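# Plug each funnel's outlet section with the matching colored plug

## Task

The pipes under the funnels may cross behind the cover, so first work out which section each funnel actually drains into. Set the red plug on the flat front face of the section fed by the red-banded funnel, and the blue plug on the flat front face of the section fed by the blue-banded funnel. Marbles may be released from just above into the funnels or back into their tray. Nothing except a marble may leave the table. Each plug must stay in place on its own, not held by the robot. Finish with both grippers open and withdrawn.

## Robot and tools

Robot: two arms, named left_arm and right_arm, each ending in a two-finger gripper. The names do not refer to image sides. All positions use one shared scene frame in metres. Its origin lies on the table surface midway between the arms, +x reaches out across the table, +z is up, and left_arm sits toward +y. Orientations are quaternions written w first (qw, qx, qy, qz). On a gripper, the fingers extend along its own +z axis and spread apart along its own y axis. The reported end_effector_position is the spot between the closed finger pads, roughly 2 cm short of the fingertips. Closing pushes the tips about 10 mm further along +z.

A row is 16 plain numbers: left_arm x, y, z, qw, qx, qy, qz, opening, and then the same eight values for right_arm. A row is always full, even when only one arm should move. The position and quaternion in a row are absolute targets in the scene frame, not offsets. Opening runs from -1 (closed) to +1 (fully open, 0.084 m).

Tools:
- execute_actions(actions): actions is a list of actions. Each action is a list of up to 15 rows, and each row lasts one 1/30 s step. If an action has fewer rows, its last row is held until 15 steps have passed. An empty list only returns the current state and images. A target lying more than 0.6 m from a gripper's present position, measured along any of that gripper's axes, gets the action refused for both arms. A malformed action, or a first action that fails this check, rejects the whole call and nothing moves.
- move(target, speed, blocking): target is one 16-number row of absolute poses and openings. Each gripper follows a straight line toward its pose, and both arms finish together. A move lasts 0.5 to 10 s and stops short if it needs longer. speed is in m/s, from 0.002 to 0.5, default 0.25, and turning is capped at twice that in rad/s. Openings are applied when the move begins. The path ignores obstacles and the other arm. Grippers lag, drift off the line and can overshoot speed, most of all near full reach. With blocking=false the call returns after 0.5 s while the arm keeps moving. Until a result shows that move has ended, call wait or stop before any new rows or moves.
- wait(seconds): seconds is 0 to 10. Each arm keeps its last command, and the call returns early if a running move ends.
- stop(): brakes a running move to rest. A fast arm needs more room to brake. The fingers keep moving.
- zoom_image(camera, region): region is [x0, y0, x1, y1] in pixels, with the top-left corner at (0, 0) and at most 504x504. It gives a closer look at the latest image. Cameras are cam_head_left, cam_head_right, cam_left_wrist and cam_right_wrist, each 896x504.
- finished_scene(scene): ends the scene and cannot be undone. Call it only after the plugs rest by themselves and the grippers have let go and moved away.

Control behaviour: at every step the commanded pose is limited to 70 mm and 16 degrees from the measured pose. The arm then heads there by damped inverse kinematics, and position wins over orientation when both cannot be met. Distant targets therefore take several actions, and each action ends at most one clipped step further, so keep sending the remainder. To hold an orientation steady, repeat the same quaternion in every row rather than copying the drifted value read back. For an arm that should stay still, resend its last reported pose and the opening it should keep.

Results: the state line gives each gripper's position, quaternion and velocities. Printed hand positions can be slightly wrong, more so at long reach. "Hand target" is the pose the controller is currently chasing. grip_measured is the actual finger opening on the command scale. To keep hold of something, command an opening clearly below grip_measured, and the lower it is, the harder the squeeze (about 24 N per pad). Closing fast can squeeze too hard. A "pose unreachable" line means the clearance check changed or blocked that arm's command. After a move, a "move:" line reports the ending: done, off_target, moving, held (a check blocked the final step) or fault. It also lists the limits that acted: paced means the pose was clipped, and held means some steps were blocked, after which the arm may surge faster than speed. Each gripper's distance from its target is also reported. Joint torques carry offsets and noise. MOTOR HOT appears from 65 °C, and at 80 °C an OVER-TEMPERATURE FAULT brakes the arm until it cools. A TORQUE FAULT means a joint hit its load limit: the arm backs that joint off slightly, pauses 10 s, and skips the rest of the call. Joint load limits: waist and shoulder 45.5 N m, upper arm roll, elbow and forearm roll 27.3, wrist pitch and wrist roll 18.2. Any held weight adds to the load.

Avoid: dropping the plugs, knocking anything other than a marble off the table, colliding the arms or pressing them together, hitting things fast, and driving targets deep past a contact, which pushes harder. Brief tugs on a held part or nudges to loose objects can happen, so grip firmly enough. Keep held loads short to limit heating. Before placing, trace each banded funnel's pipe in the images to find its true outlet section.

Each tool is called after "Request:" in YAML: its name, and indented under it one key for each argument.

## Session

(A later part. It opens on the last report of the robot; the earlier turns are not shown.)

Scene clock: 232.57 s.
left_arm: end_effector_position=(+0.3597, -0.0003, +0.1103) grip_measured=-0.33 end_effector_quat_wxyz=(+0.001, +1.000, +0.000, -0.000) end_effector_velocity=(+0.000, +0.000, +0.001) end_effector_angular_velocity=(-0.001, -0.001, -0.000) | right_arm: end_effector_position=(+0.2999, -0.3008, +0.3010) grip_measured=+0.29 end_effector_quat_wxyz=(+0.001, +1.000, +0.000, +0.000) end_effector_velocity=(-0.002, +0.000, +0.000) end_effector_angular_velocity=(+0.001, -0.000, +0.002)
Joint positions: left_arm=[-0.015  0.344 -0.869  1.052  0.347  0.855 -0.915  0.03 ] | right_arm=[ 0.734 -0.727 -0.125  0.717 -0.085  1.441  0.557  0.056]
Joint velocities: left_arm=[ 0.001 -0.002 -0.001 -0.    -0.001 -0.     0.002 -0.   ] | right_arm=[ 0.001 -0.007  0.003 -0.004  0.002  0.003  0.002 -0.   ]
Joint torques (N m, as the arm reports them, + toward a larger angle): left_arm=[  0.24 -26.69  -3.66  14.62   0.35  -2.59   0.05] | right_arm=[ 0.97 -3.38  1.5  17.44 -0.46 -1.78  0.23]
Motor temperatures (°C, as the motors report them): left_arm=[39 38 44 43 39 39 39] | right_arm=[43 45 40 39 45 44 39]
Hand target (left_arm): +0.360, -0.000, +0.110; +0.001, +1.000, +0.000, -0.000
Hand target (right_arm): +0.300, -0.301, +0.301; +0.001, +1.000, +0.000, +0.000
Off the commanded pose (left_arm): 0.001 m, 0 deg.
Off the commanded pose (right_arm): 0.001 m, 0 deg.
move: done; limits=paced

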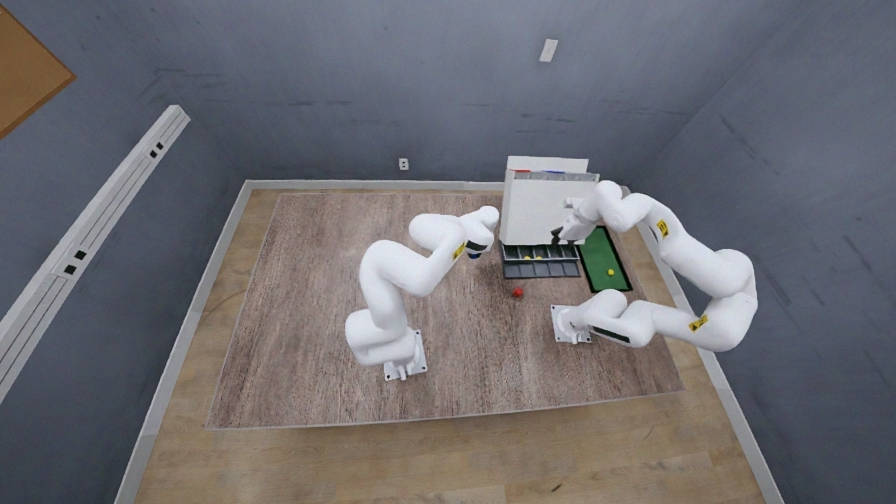

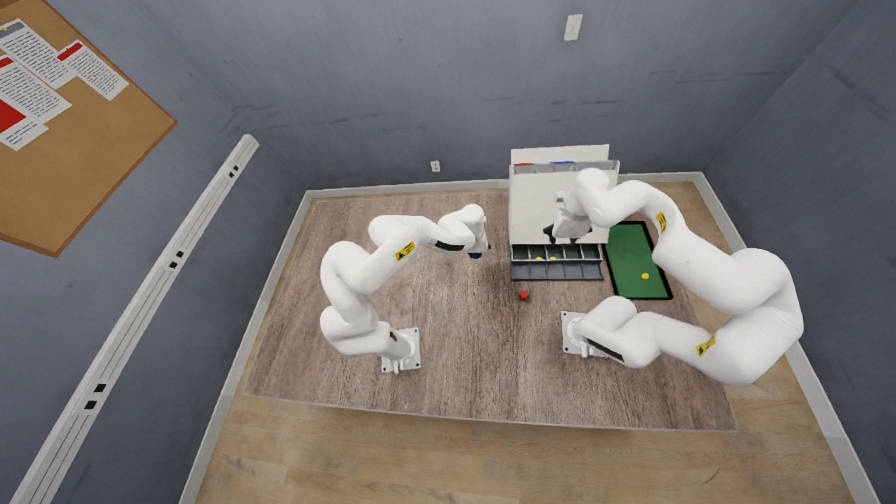

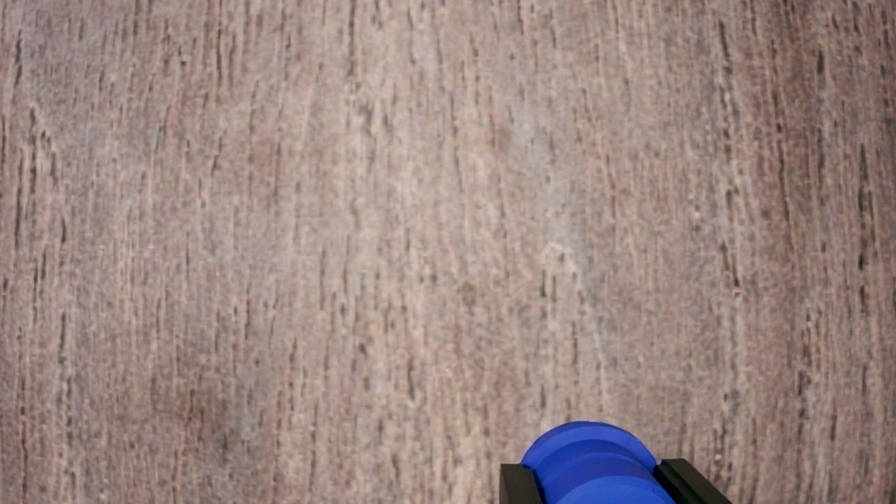

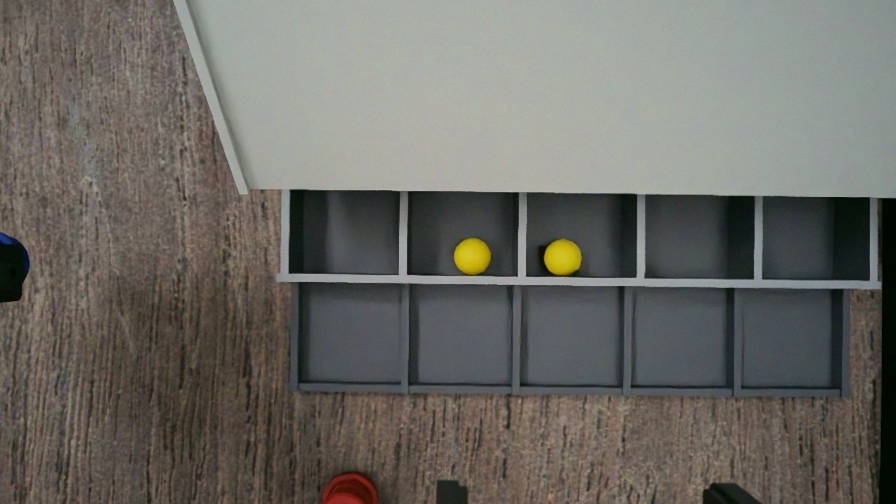

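Request:
move:
  target: [0.36,0.0,0.11,0,1,0,0,-0.8, 0.2,-0.203,0.09,0,1,0,0,0.3]
  speed: 0.35

Scene clock: 240.90 s.
left_arm: end_effector_position=(+0.3600, +0.0000, +0.1100) grip_measured=-0.33 end_effector_quat_wxyz=(-0.000, +1.000, +0.000, -0.000) end_effector_velocity=(-0.001, +0.000, -0.000) end_effector_angular_velocity=(+0.001, +0.002, -0.003) | right_arm: end_effector_position=(+0.1996, -0.2041, +0.0904) grip_measured=+0.29 end_effector_quat_wxyz=(+0.001, +1.000, -0.000, +0.001) end_effector_velocity=(+0.001, +0.001, -0.002) end_effector_angular_velocity=(-0.001, +0.000, -0.002)
Joint positions: left_arm=[-0.016  0.345 -0.868  1.052  0.349  0.855 -0.916  0.03 ] | right_arm=[ 0.946 -0.526  0.163  0.204  0.119  0.728  0.905  0.056]
Joint velocities: left_arm=[ 0.     0.    -0.    -0.001 -0.001  0.001  0.003 -0.   ] | right_arm=[-0.001  0.014  0.001  0.003 -0.001 -0.01   0.003  0.   ]
Joint torques (N m, as the arm reports them, + toward a larger angle): left_arm=[  0.33 -26.92  -3.7   14.19   0.29  -2.25   0.24] | right_arm=[ 0.84 -5.44 -0.56 15.23 -0.25 -1.84  0.05]
Motor temperatures (°C, as the motors report them): left_arm=[39 38 44 43 39 39 39] | right_arm=[43 44 40 39 45 44 39]
Hand target (left_arm): +0.360, +0.000, +0.110; -0.000, +1.000, +0.000, -0.000
Hand target (right_arm): +0.200, -0.204, +0.090; +0.001, +1.000, -0.000, +0.001
Off the commanded pose (left_arm): 0.000 m, 0 deg.
Off the commanded pose (right_arm): 0.001 m, 0 deg.
move: done; limits=paced

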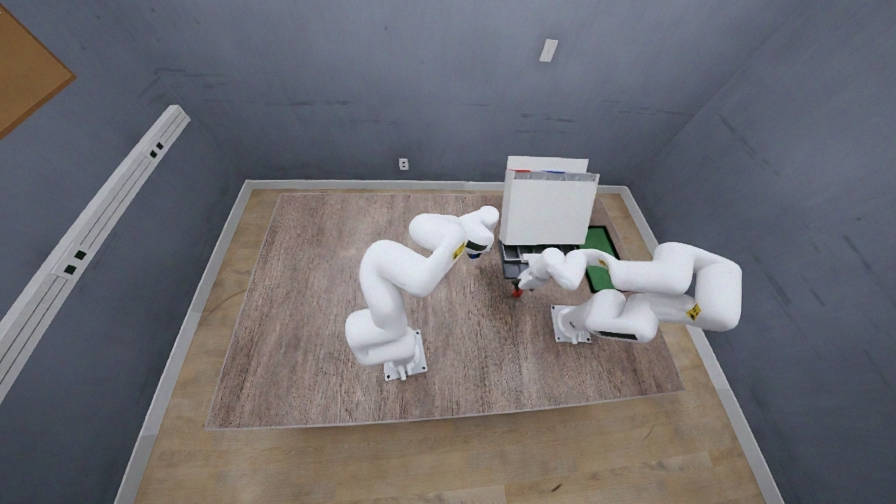

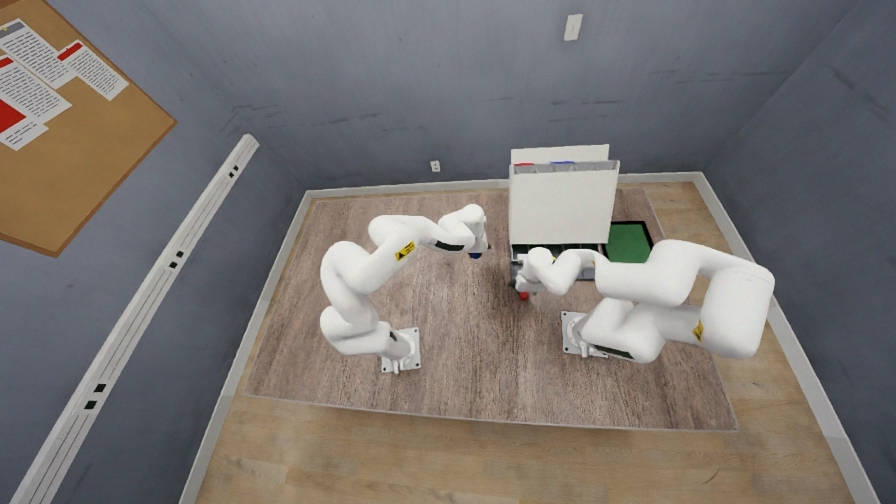

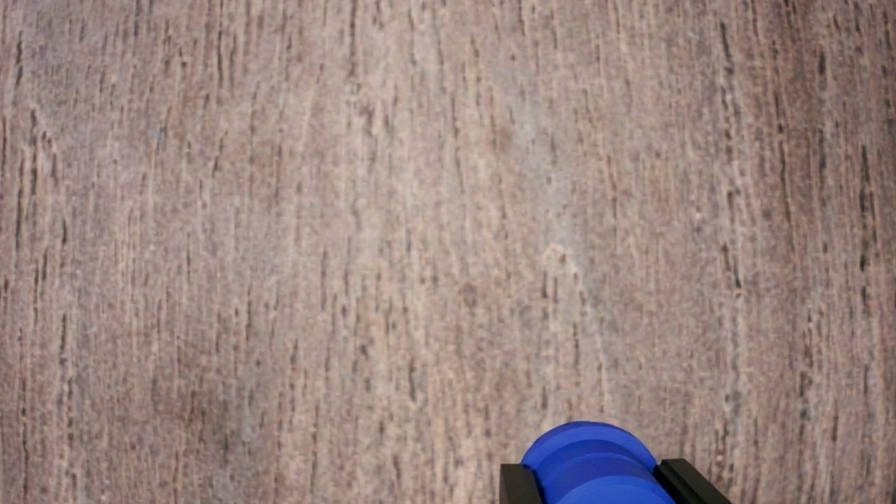

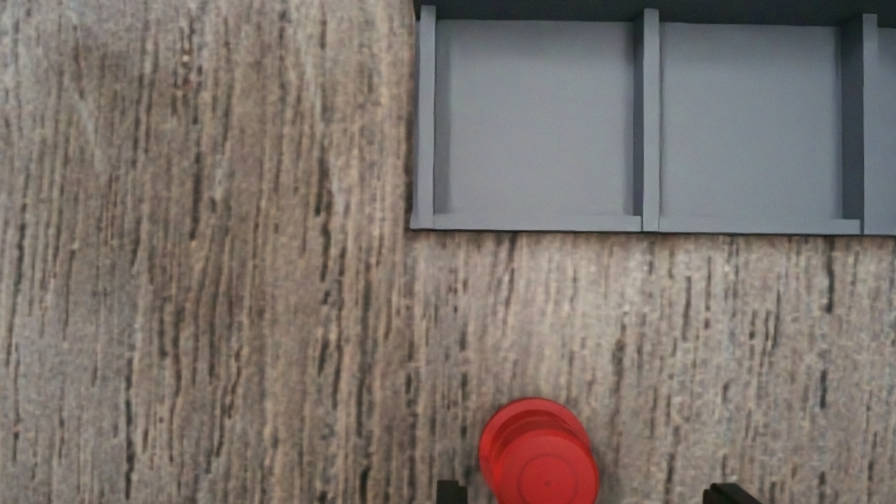

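Request:
move:
  target: [0.36,0.0,0.11,0,1,0,0,-0.8, 0.196,-0.203,0.033,0,1,0,0,0.15]
  speed: 0.12

Request:
execute_actions:
  actions:
    - [[0.36,0,0.11,0,1,0,0,-0.8, 0.196,-0.203,0.033,0,1,0,0,0],[0.36,0,0.11,0,1,0,0,-0.8, 0.196,-0.203,0.033,0,1,0,0,-0.1],[0.36,0,0.11,0,1,0,0,-0.8, 0.196,-0.203,0.033,0,1,0,0,-0.2],[0.36,0,0.11,0,1,0,0,-0.8, 0.196,-0.203,0.033,0,1,0,0,-0.25],[0.36,0,0.11,0,1,0,0,-0.8, 0.196,-0.203,0.033,0,1,0,0,-0.3],[0.36,0,0.11,0,1,0,0,-0.8, 0.196,-0.203,0.033,0,1,0,0,-0.35],[0.36,0,0.11,0,1,0,0,-0.8, 0.196,-0.203,0.033,0,1,0,0,-0.4],[0.36,0,0.11,0,1,0,0,-0.8, 0.196,-0.203,0.033,0,1,0,0,-0.5],[0.36,0,0.11,0,1,0,0,-0.8, 0.196,-0.203,0.033,0,1,0,0,-0.6],[0.36,0,0.11,0,1,0,0,-0.8, 0.196,-0.203,0.033,0,1,0,0,-0.8],[0.36,0,0.11,0,1,0,0,-0.8, 0.196,-0.203,0.033,0,1,0,0,-0.8],[0.36,0,0.11,0,1,0,0,-0.8, 0.196,-0.203,0.033,0,1,0,0,-0.8],[0.36,0,0.11,0,1,0,0,-0.8, 0.196,-0.203,0.038,0,1,0,0,-0.8],[0.36,0,0.11,0,1,0,0,-0.8, 0.196,-0.203,0.044,0,1,0,0,-0.8],[0.36,0,0.11,0,1,0,0,-0.8, 0.196,-0.203,0.05,0,1,0,0,-0.8]]

Request:
move:
  target: [0.33,-0.08,0.10,0,1,0,0,-0.8, 0.312,-0.354,0.075,0,1,0,0,-0.8]
  speed: 0.3

Scene clock: 257.93 s.
left_arm: end_effector_position=(+0.3600, -0.0000, +0.1100) grip_measured=-0.33 end_effector_quat_wxyz=(-0.000, +1.000, -0.000, +0.000) end_effector_velocity=(+0.000, +0.000, +0.000) end_effector_angular_velocity=(+0.000, -0.000, +0.000) | right_arm: end_effector_position=(+0.1959, -0.2032, +0.0334) grip_measured=+0.14 end_effector_quat_wxyz=(-0.000, +1.000, -0.000, +0.000) end_effector_velocity=(+0.001, +0.001, -0.003) end_effector_angular_velocity=(-0.001, -0.000, -0.001)
Joint positions: left_arm=[-0.016  0.345 -0.868  1.052  0.349  0.855 -0.916  0.03 ] | right_arm=[ 0.944 -0.286  0.19   0.153  0.125  0.437  0.919  0.05 ]
Joint velocities: left_arm=[ 0. -0. -0.  0.  0.  0.  0. -0.] | right_arm=[-0.003  0.018  0.003  0.003 -0.004 -0.015  0.004 -0.   ]
Joint torques (N m, as the arm reports them, + toward a larger angle): left_arm=[  0.09 -26.64  -3.63  14.26   0.53  -2.46   0.4 ] | right_arm=[ 1.65 -6.64 -0.84 12.5  -0.65 -1.54  0.1 ]
Motor temperatures (°C, as the motors report them): left_arm=[39 38 44 43 39 39 39] | right_arm=[43 44 40 38 45 44 39]
Hand target (left_arm): +0.360, +0.000, +0.110; -0.000, +1.000, -0.000, +0.000
Hand target (right_arm): +0.196, -0.203, +0.033; +0.000, +1.000, -0.000, +0.000
Off the commanded pose (left_arm): 0.000 m, 0 deg.
Off the commanded pose (right_arm): 0.001 m, 0 deg.
move: done

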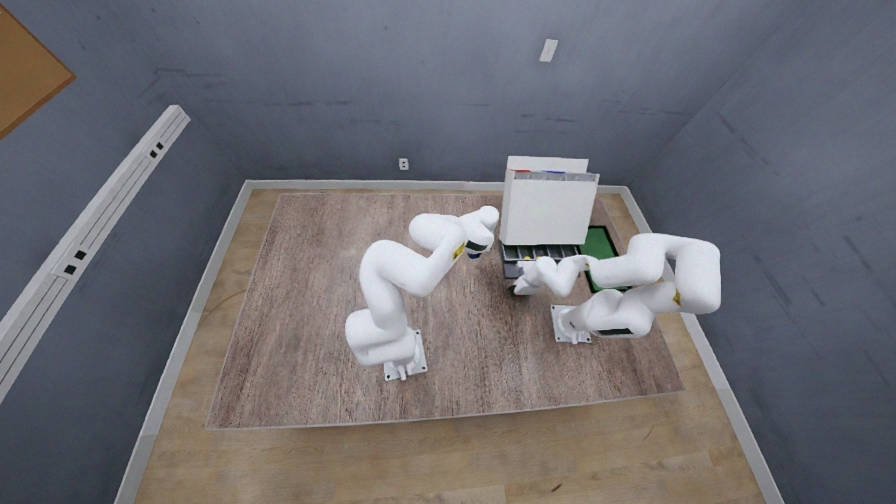

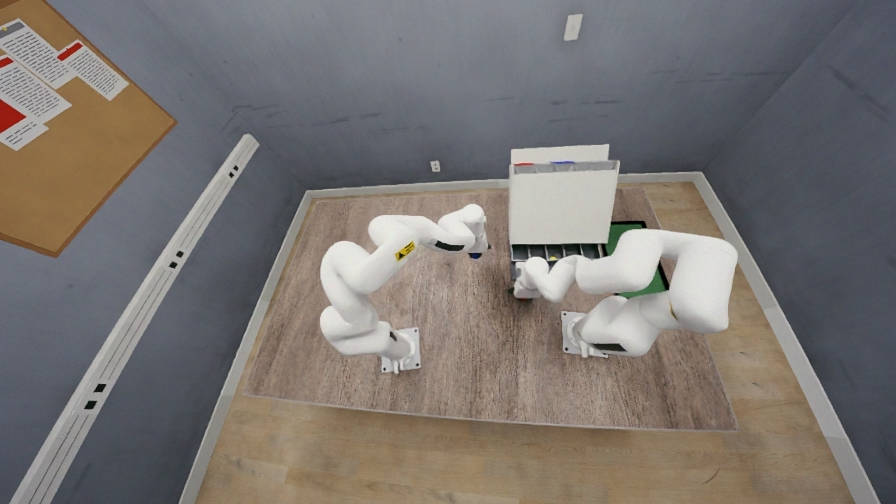

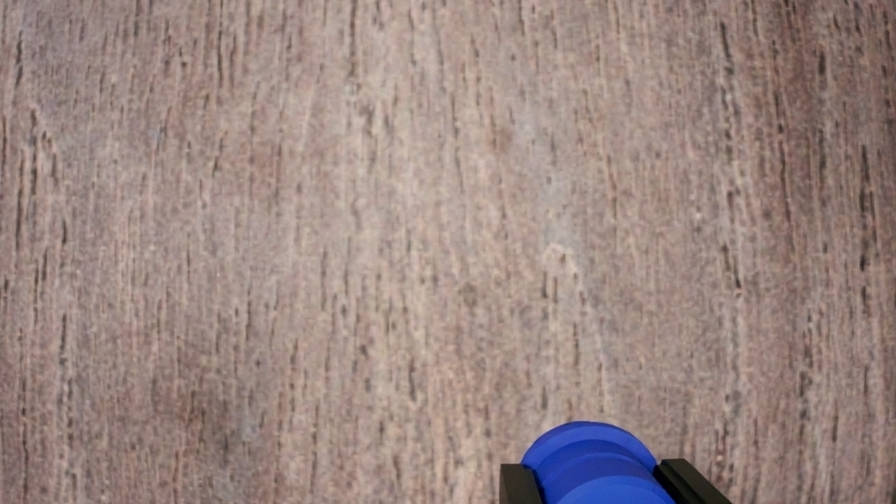

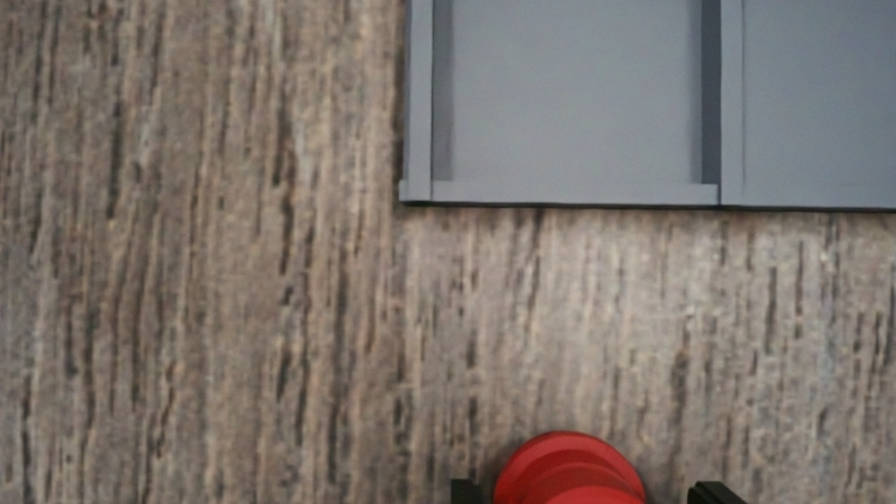

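Scene clock: 258.43 s.
left_arm: end_effector_position=(+0.3600, +0.0000, +0.1100) grip_measured=-0.33 end_effector_quat_wxyz=(+0.000, +1.000, +0.000, -0.000) end_effector_velocity=(+0.001, +0.001, +0.000) end_effector_angular_velocity=(-0.001, -0.001, +0.002) | right_arm: end_effector_position=(+0.1958, -0.2033, +0.0341) grip_measured=-0.33 end_effector_quat_wxyz=(+0.001, +1.000, +0.000, -0.000) end_effector_velocity=(-0.009, -0.014, +0.030) end_effector_angular_velocity=(-0.039, +0.028, -0.000)
Joint positions: left_arm=[-0.016  0.345 -0.868  1.052  0.349  0.855 -0.916  0.03 ] | right_arm=[ 0.944 -0.288  0.189  0.155  0.126  0.442  0.918  0.03 ]
Joint velocities: left_arm=[ 0.002  0.     0.     0.001  0.    -0.     0.     0.   ] | right_arm=[ 0.017 -0.189 -0.016 -0.003  0.016  0.234 -0.013 -0.   ]
Joint torques (N m, as the arm reports them, + toward a larger angle): left_arm=[  0.63 -27.4   -4.06  14.44   0.47  -2.33   0.  ] | right_arm=[ 1.32 -9.8  -0.83 13.25 -0.56 -1.78 -0.04]
Motor temperatures (°C, as the motors report them): left_arm=[39 38 44 43 39 39 39] | right_arm=[43 44 40 38 45 44 39]
Hand target (left_arm): +0.360, +0.000, +0.110; -0.000, +1.000, +0.000, +0.000
Hand target (right_arm): +0.196, -0.202, +0.047; -0.001, +1.000, +0.000, +0.000
Off the commanded pose (left_arm): 0.000 m, 0 deg.
Off the commanded pose (right_arm): 0.016 m, 0 deg.

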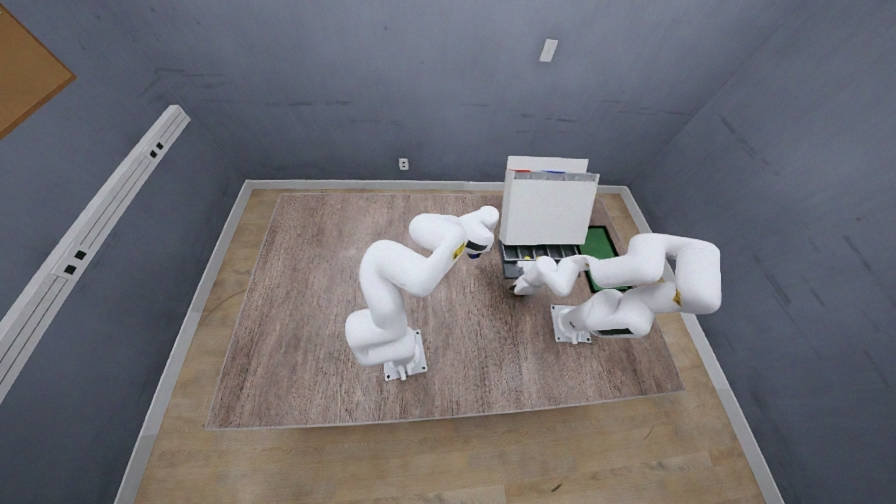

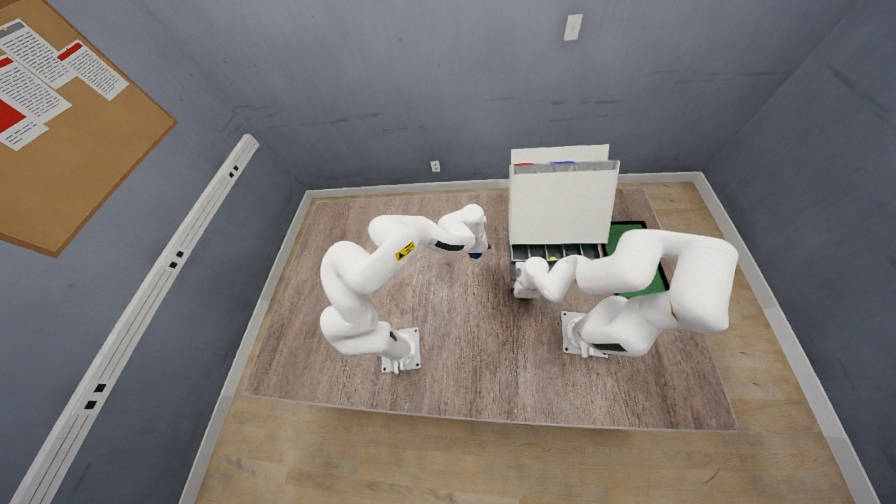

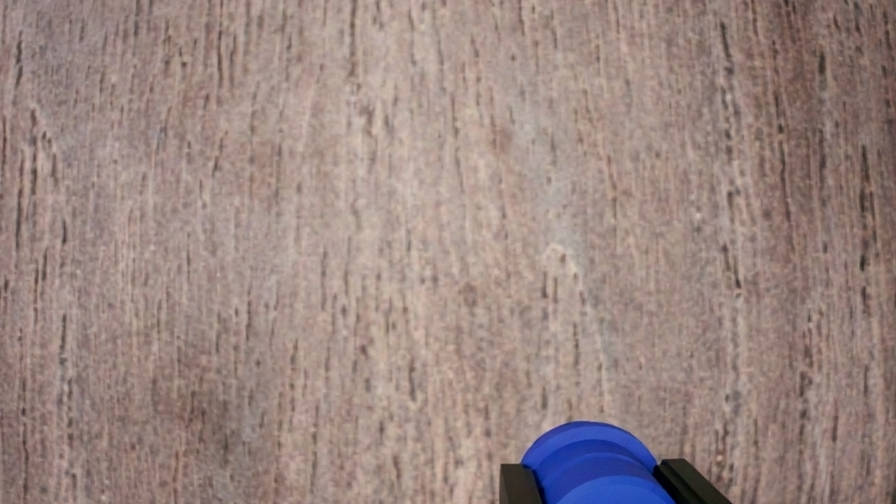

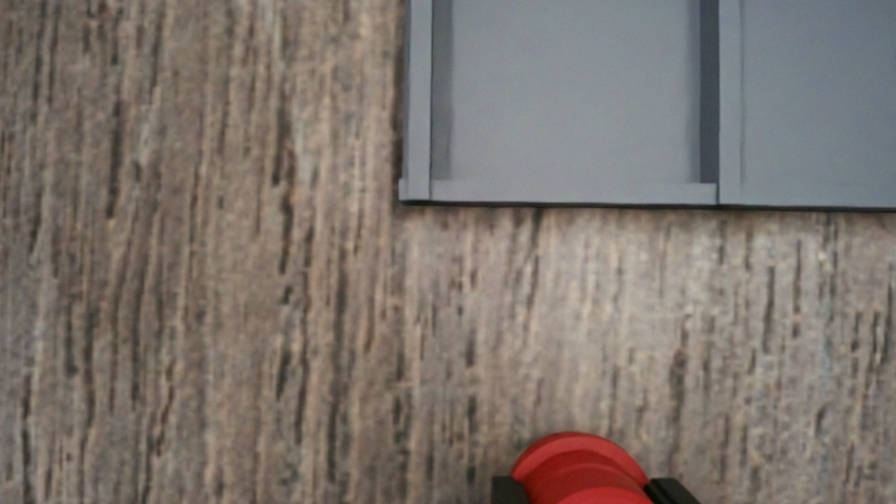

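Scene clock: 259.83 s.
left_arm: end_effector_position=(+0.3306, -0.0799, +0.0998) grip_measured=-0.33 end_effector_quat_wxyz=(-0.000, +1.000, +0.000, +0.000) end_effector_velocity=(-0.001, -0.001, -0.001) end_effector_angular_velocity=(+0.001, +0.001, -0.002) | right_arm: end_effector_position=(+0.3114, -0.3526, +0.0747) grip_measured=-0.33 end_effector_quat_wxyz=(-0.001, +1.000, +0.000, -0.001) end_effector_velocity=(+0.002, -0.001, +0.001) end_effector_angular_velocity=(+0.003, +0.002, +0.000)
Joint positions: left_arm=[-0.235  0.486 -0.837  1.187  0.46   0.901 -1.136  0.03 ] | right_arm=[ 0.512 -0.451 -0.186  0.199 -0.128  0.648  0.353  0.03 ]
Joint velocities: left_arm=[-0.004  0.002  0.     0.001  0.001  0.001 -0.002  0.   ] | right_arm=[-0.001  0.002 -0.008  0.007  0.002  0.005 -0.011 -0.   ]
Joint torques (N m, as the arm reports them, + toward a larger angle): left_arm=[  0.65 -31.68  -5.22  14.11   0.57  -2.46   0.13] | right_arm=[ 0.62 -6.05  0.82 14.91 -0.28 -1.67  0.13]
Motor temperatures (°C, as the motors report them): left_arm=[39 38 44 43 39 39 39] | right_arm=[43 44 40 38 45 44 39]
Hand target (left_arm): +0.330, -0.080, +0.100; -0.000, +1.000, -0.000, +0.000
Hand target (right_arm): +0.312, -0.353, +0.075; -0.002, +1.000, +0.000, -0.001
Off the commanded pose (left_arm): 0.001 m, 0 deg.
Off the commanded pose (right_arm): 0.002 m, 0 deg.
move: done; limits=paced

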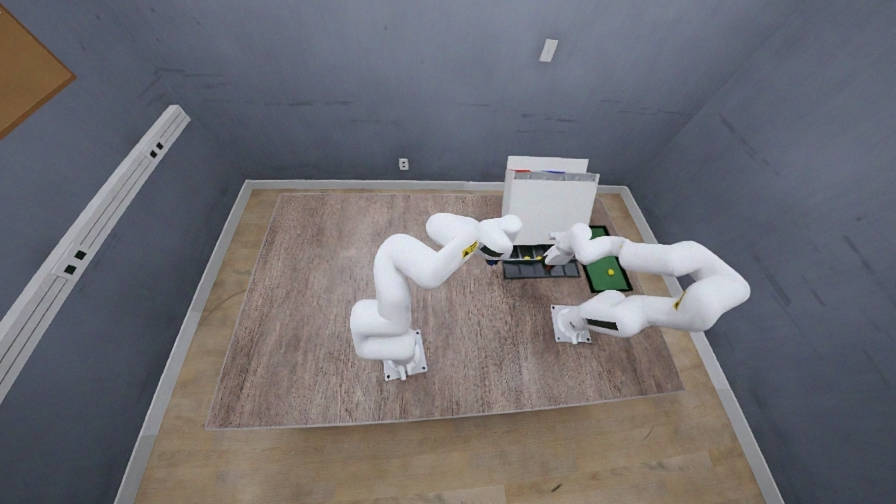

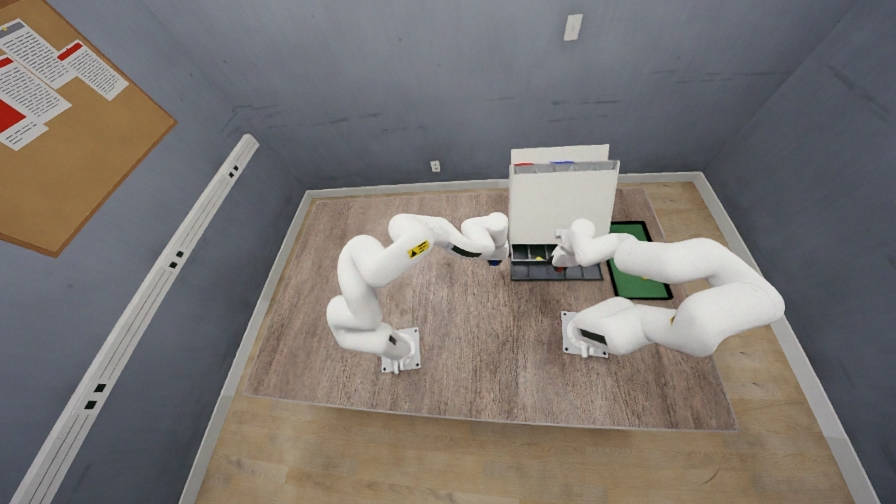

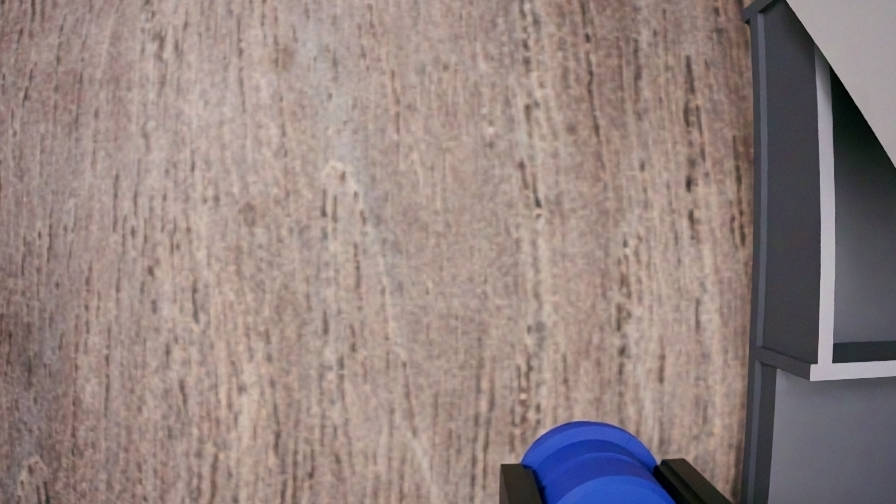

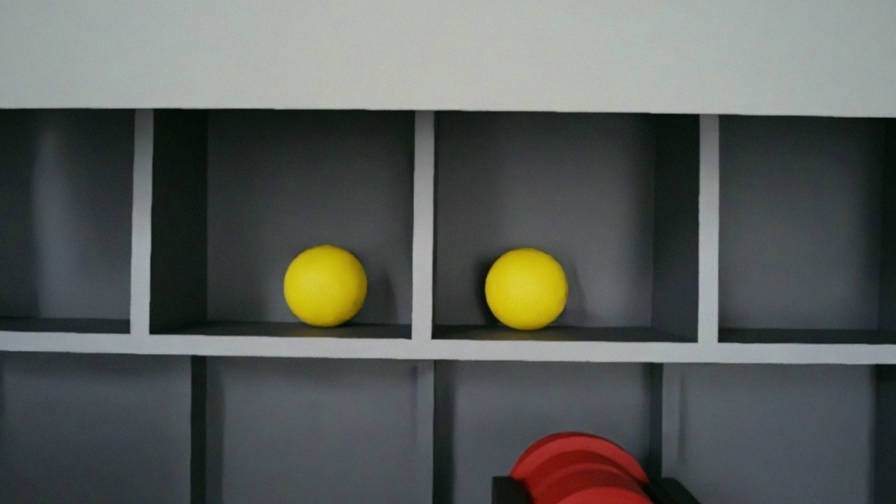

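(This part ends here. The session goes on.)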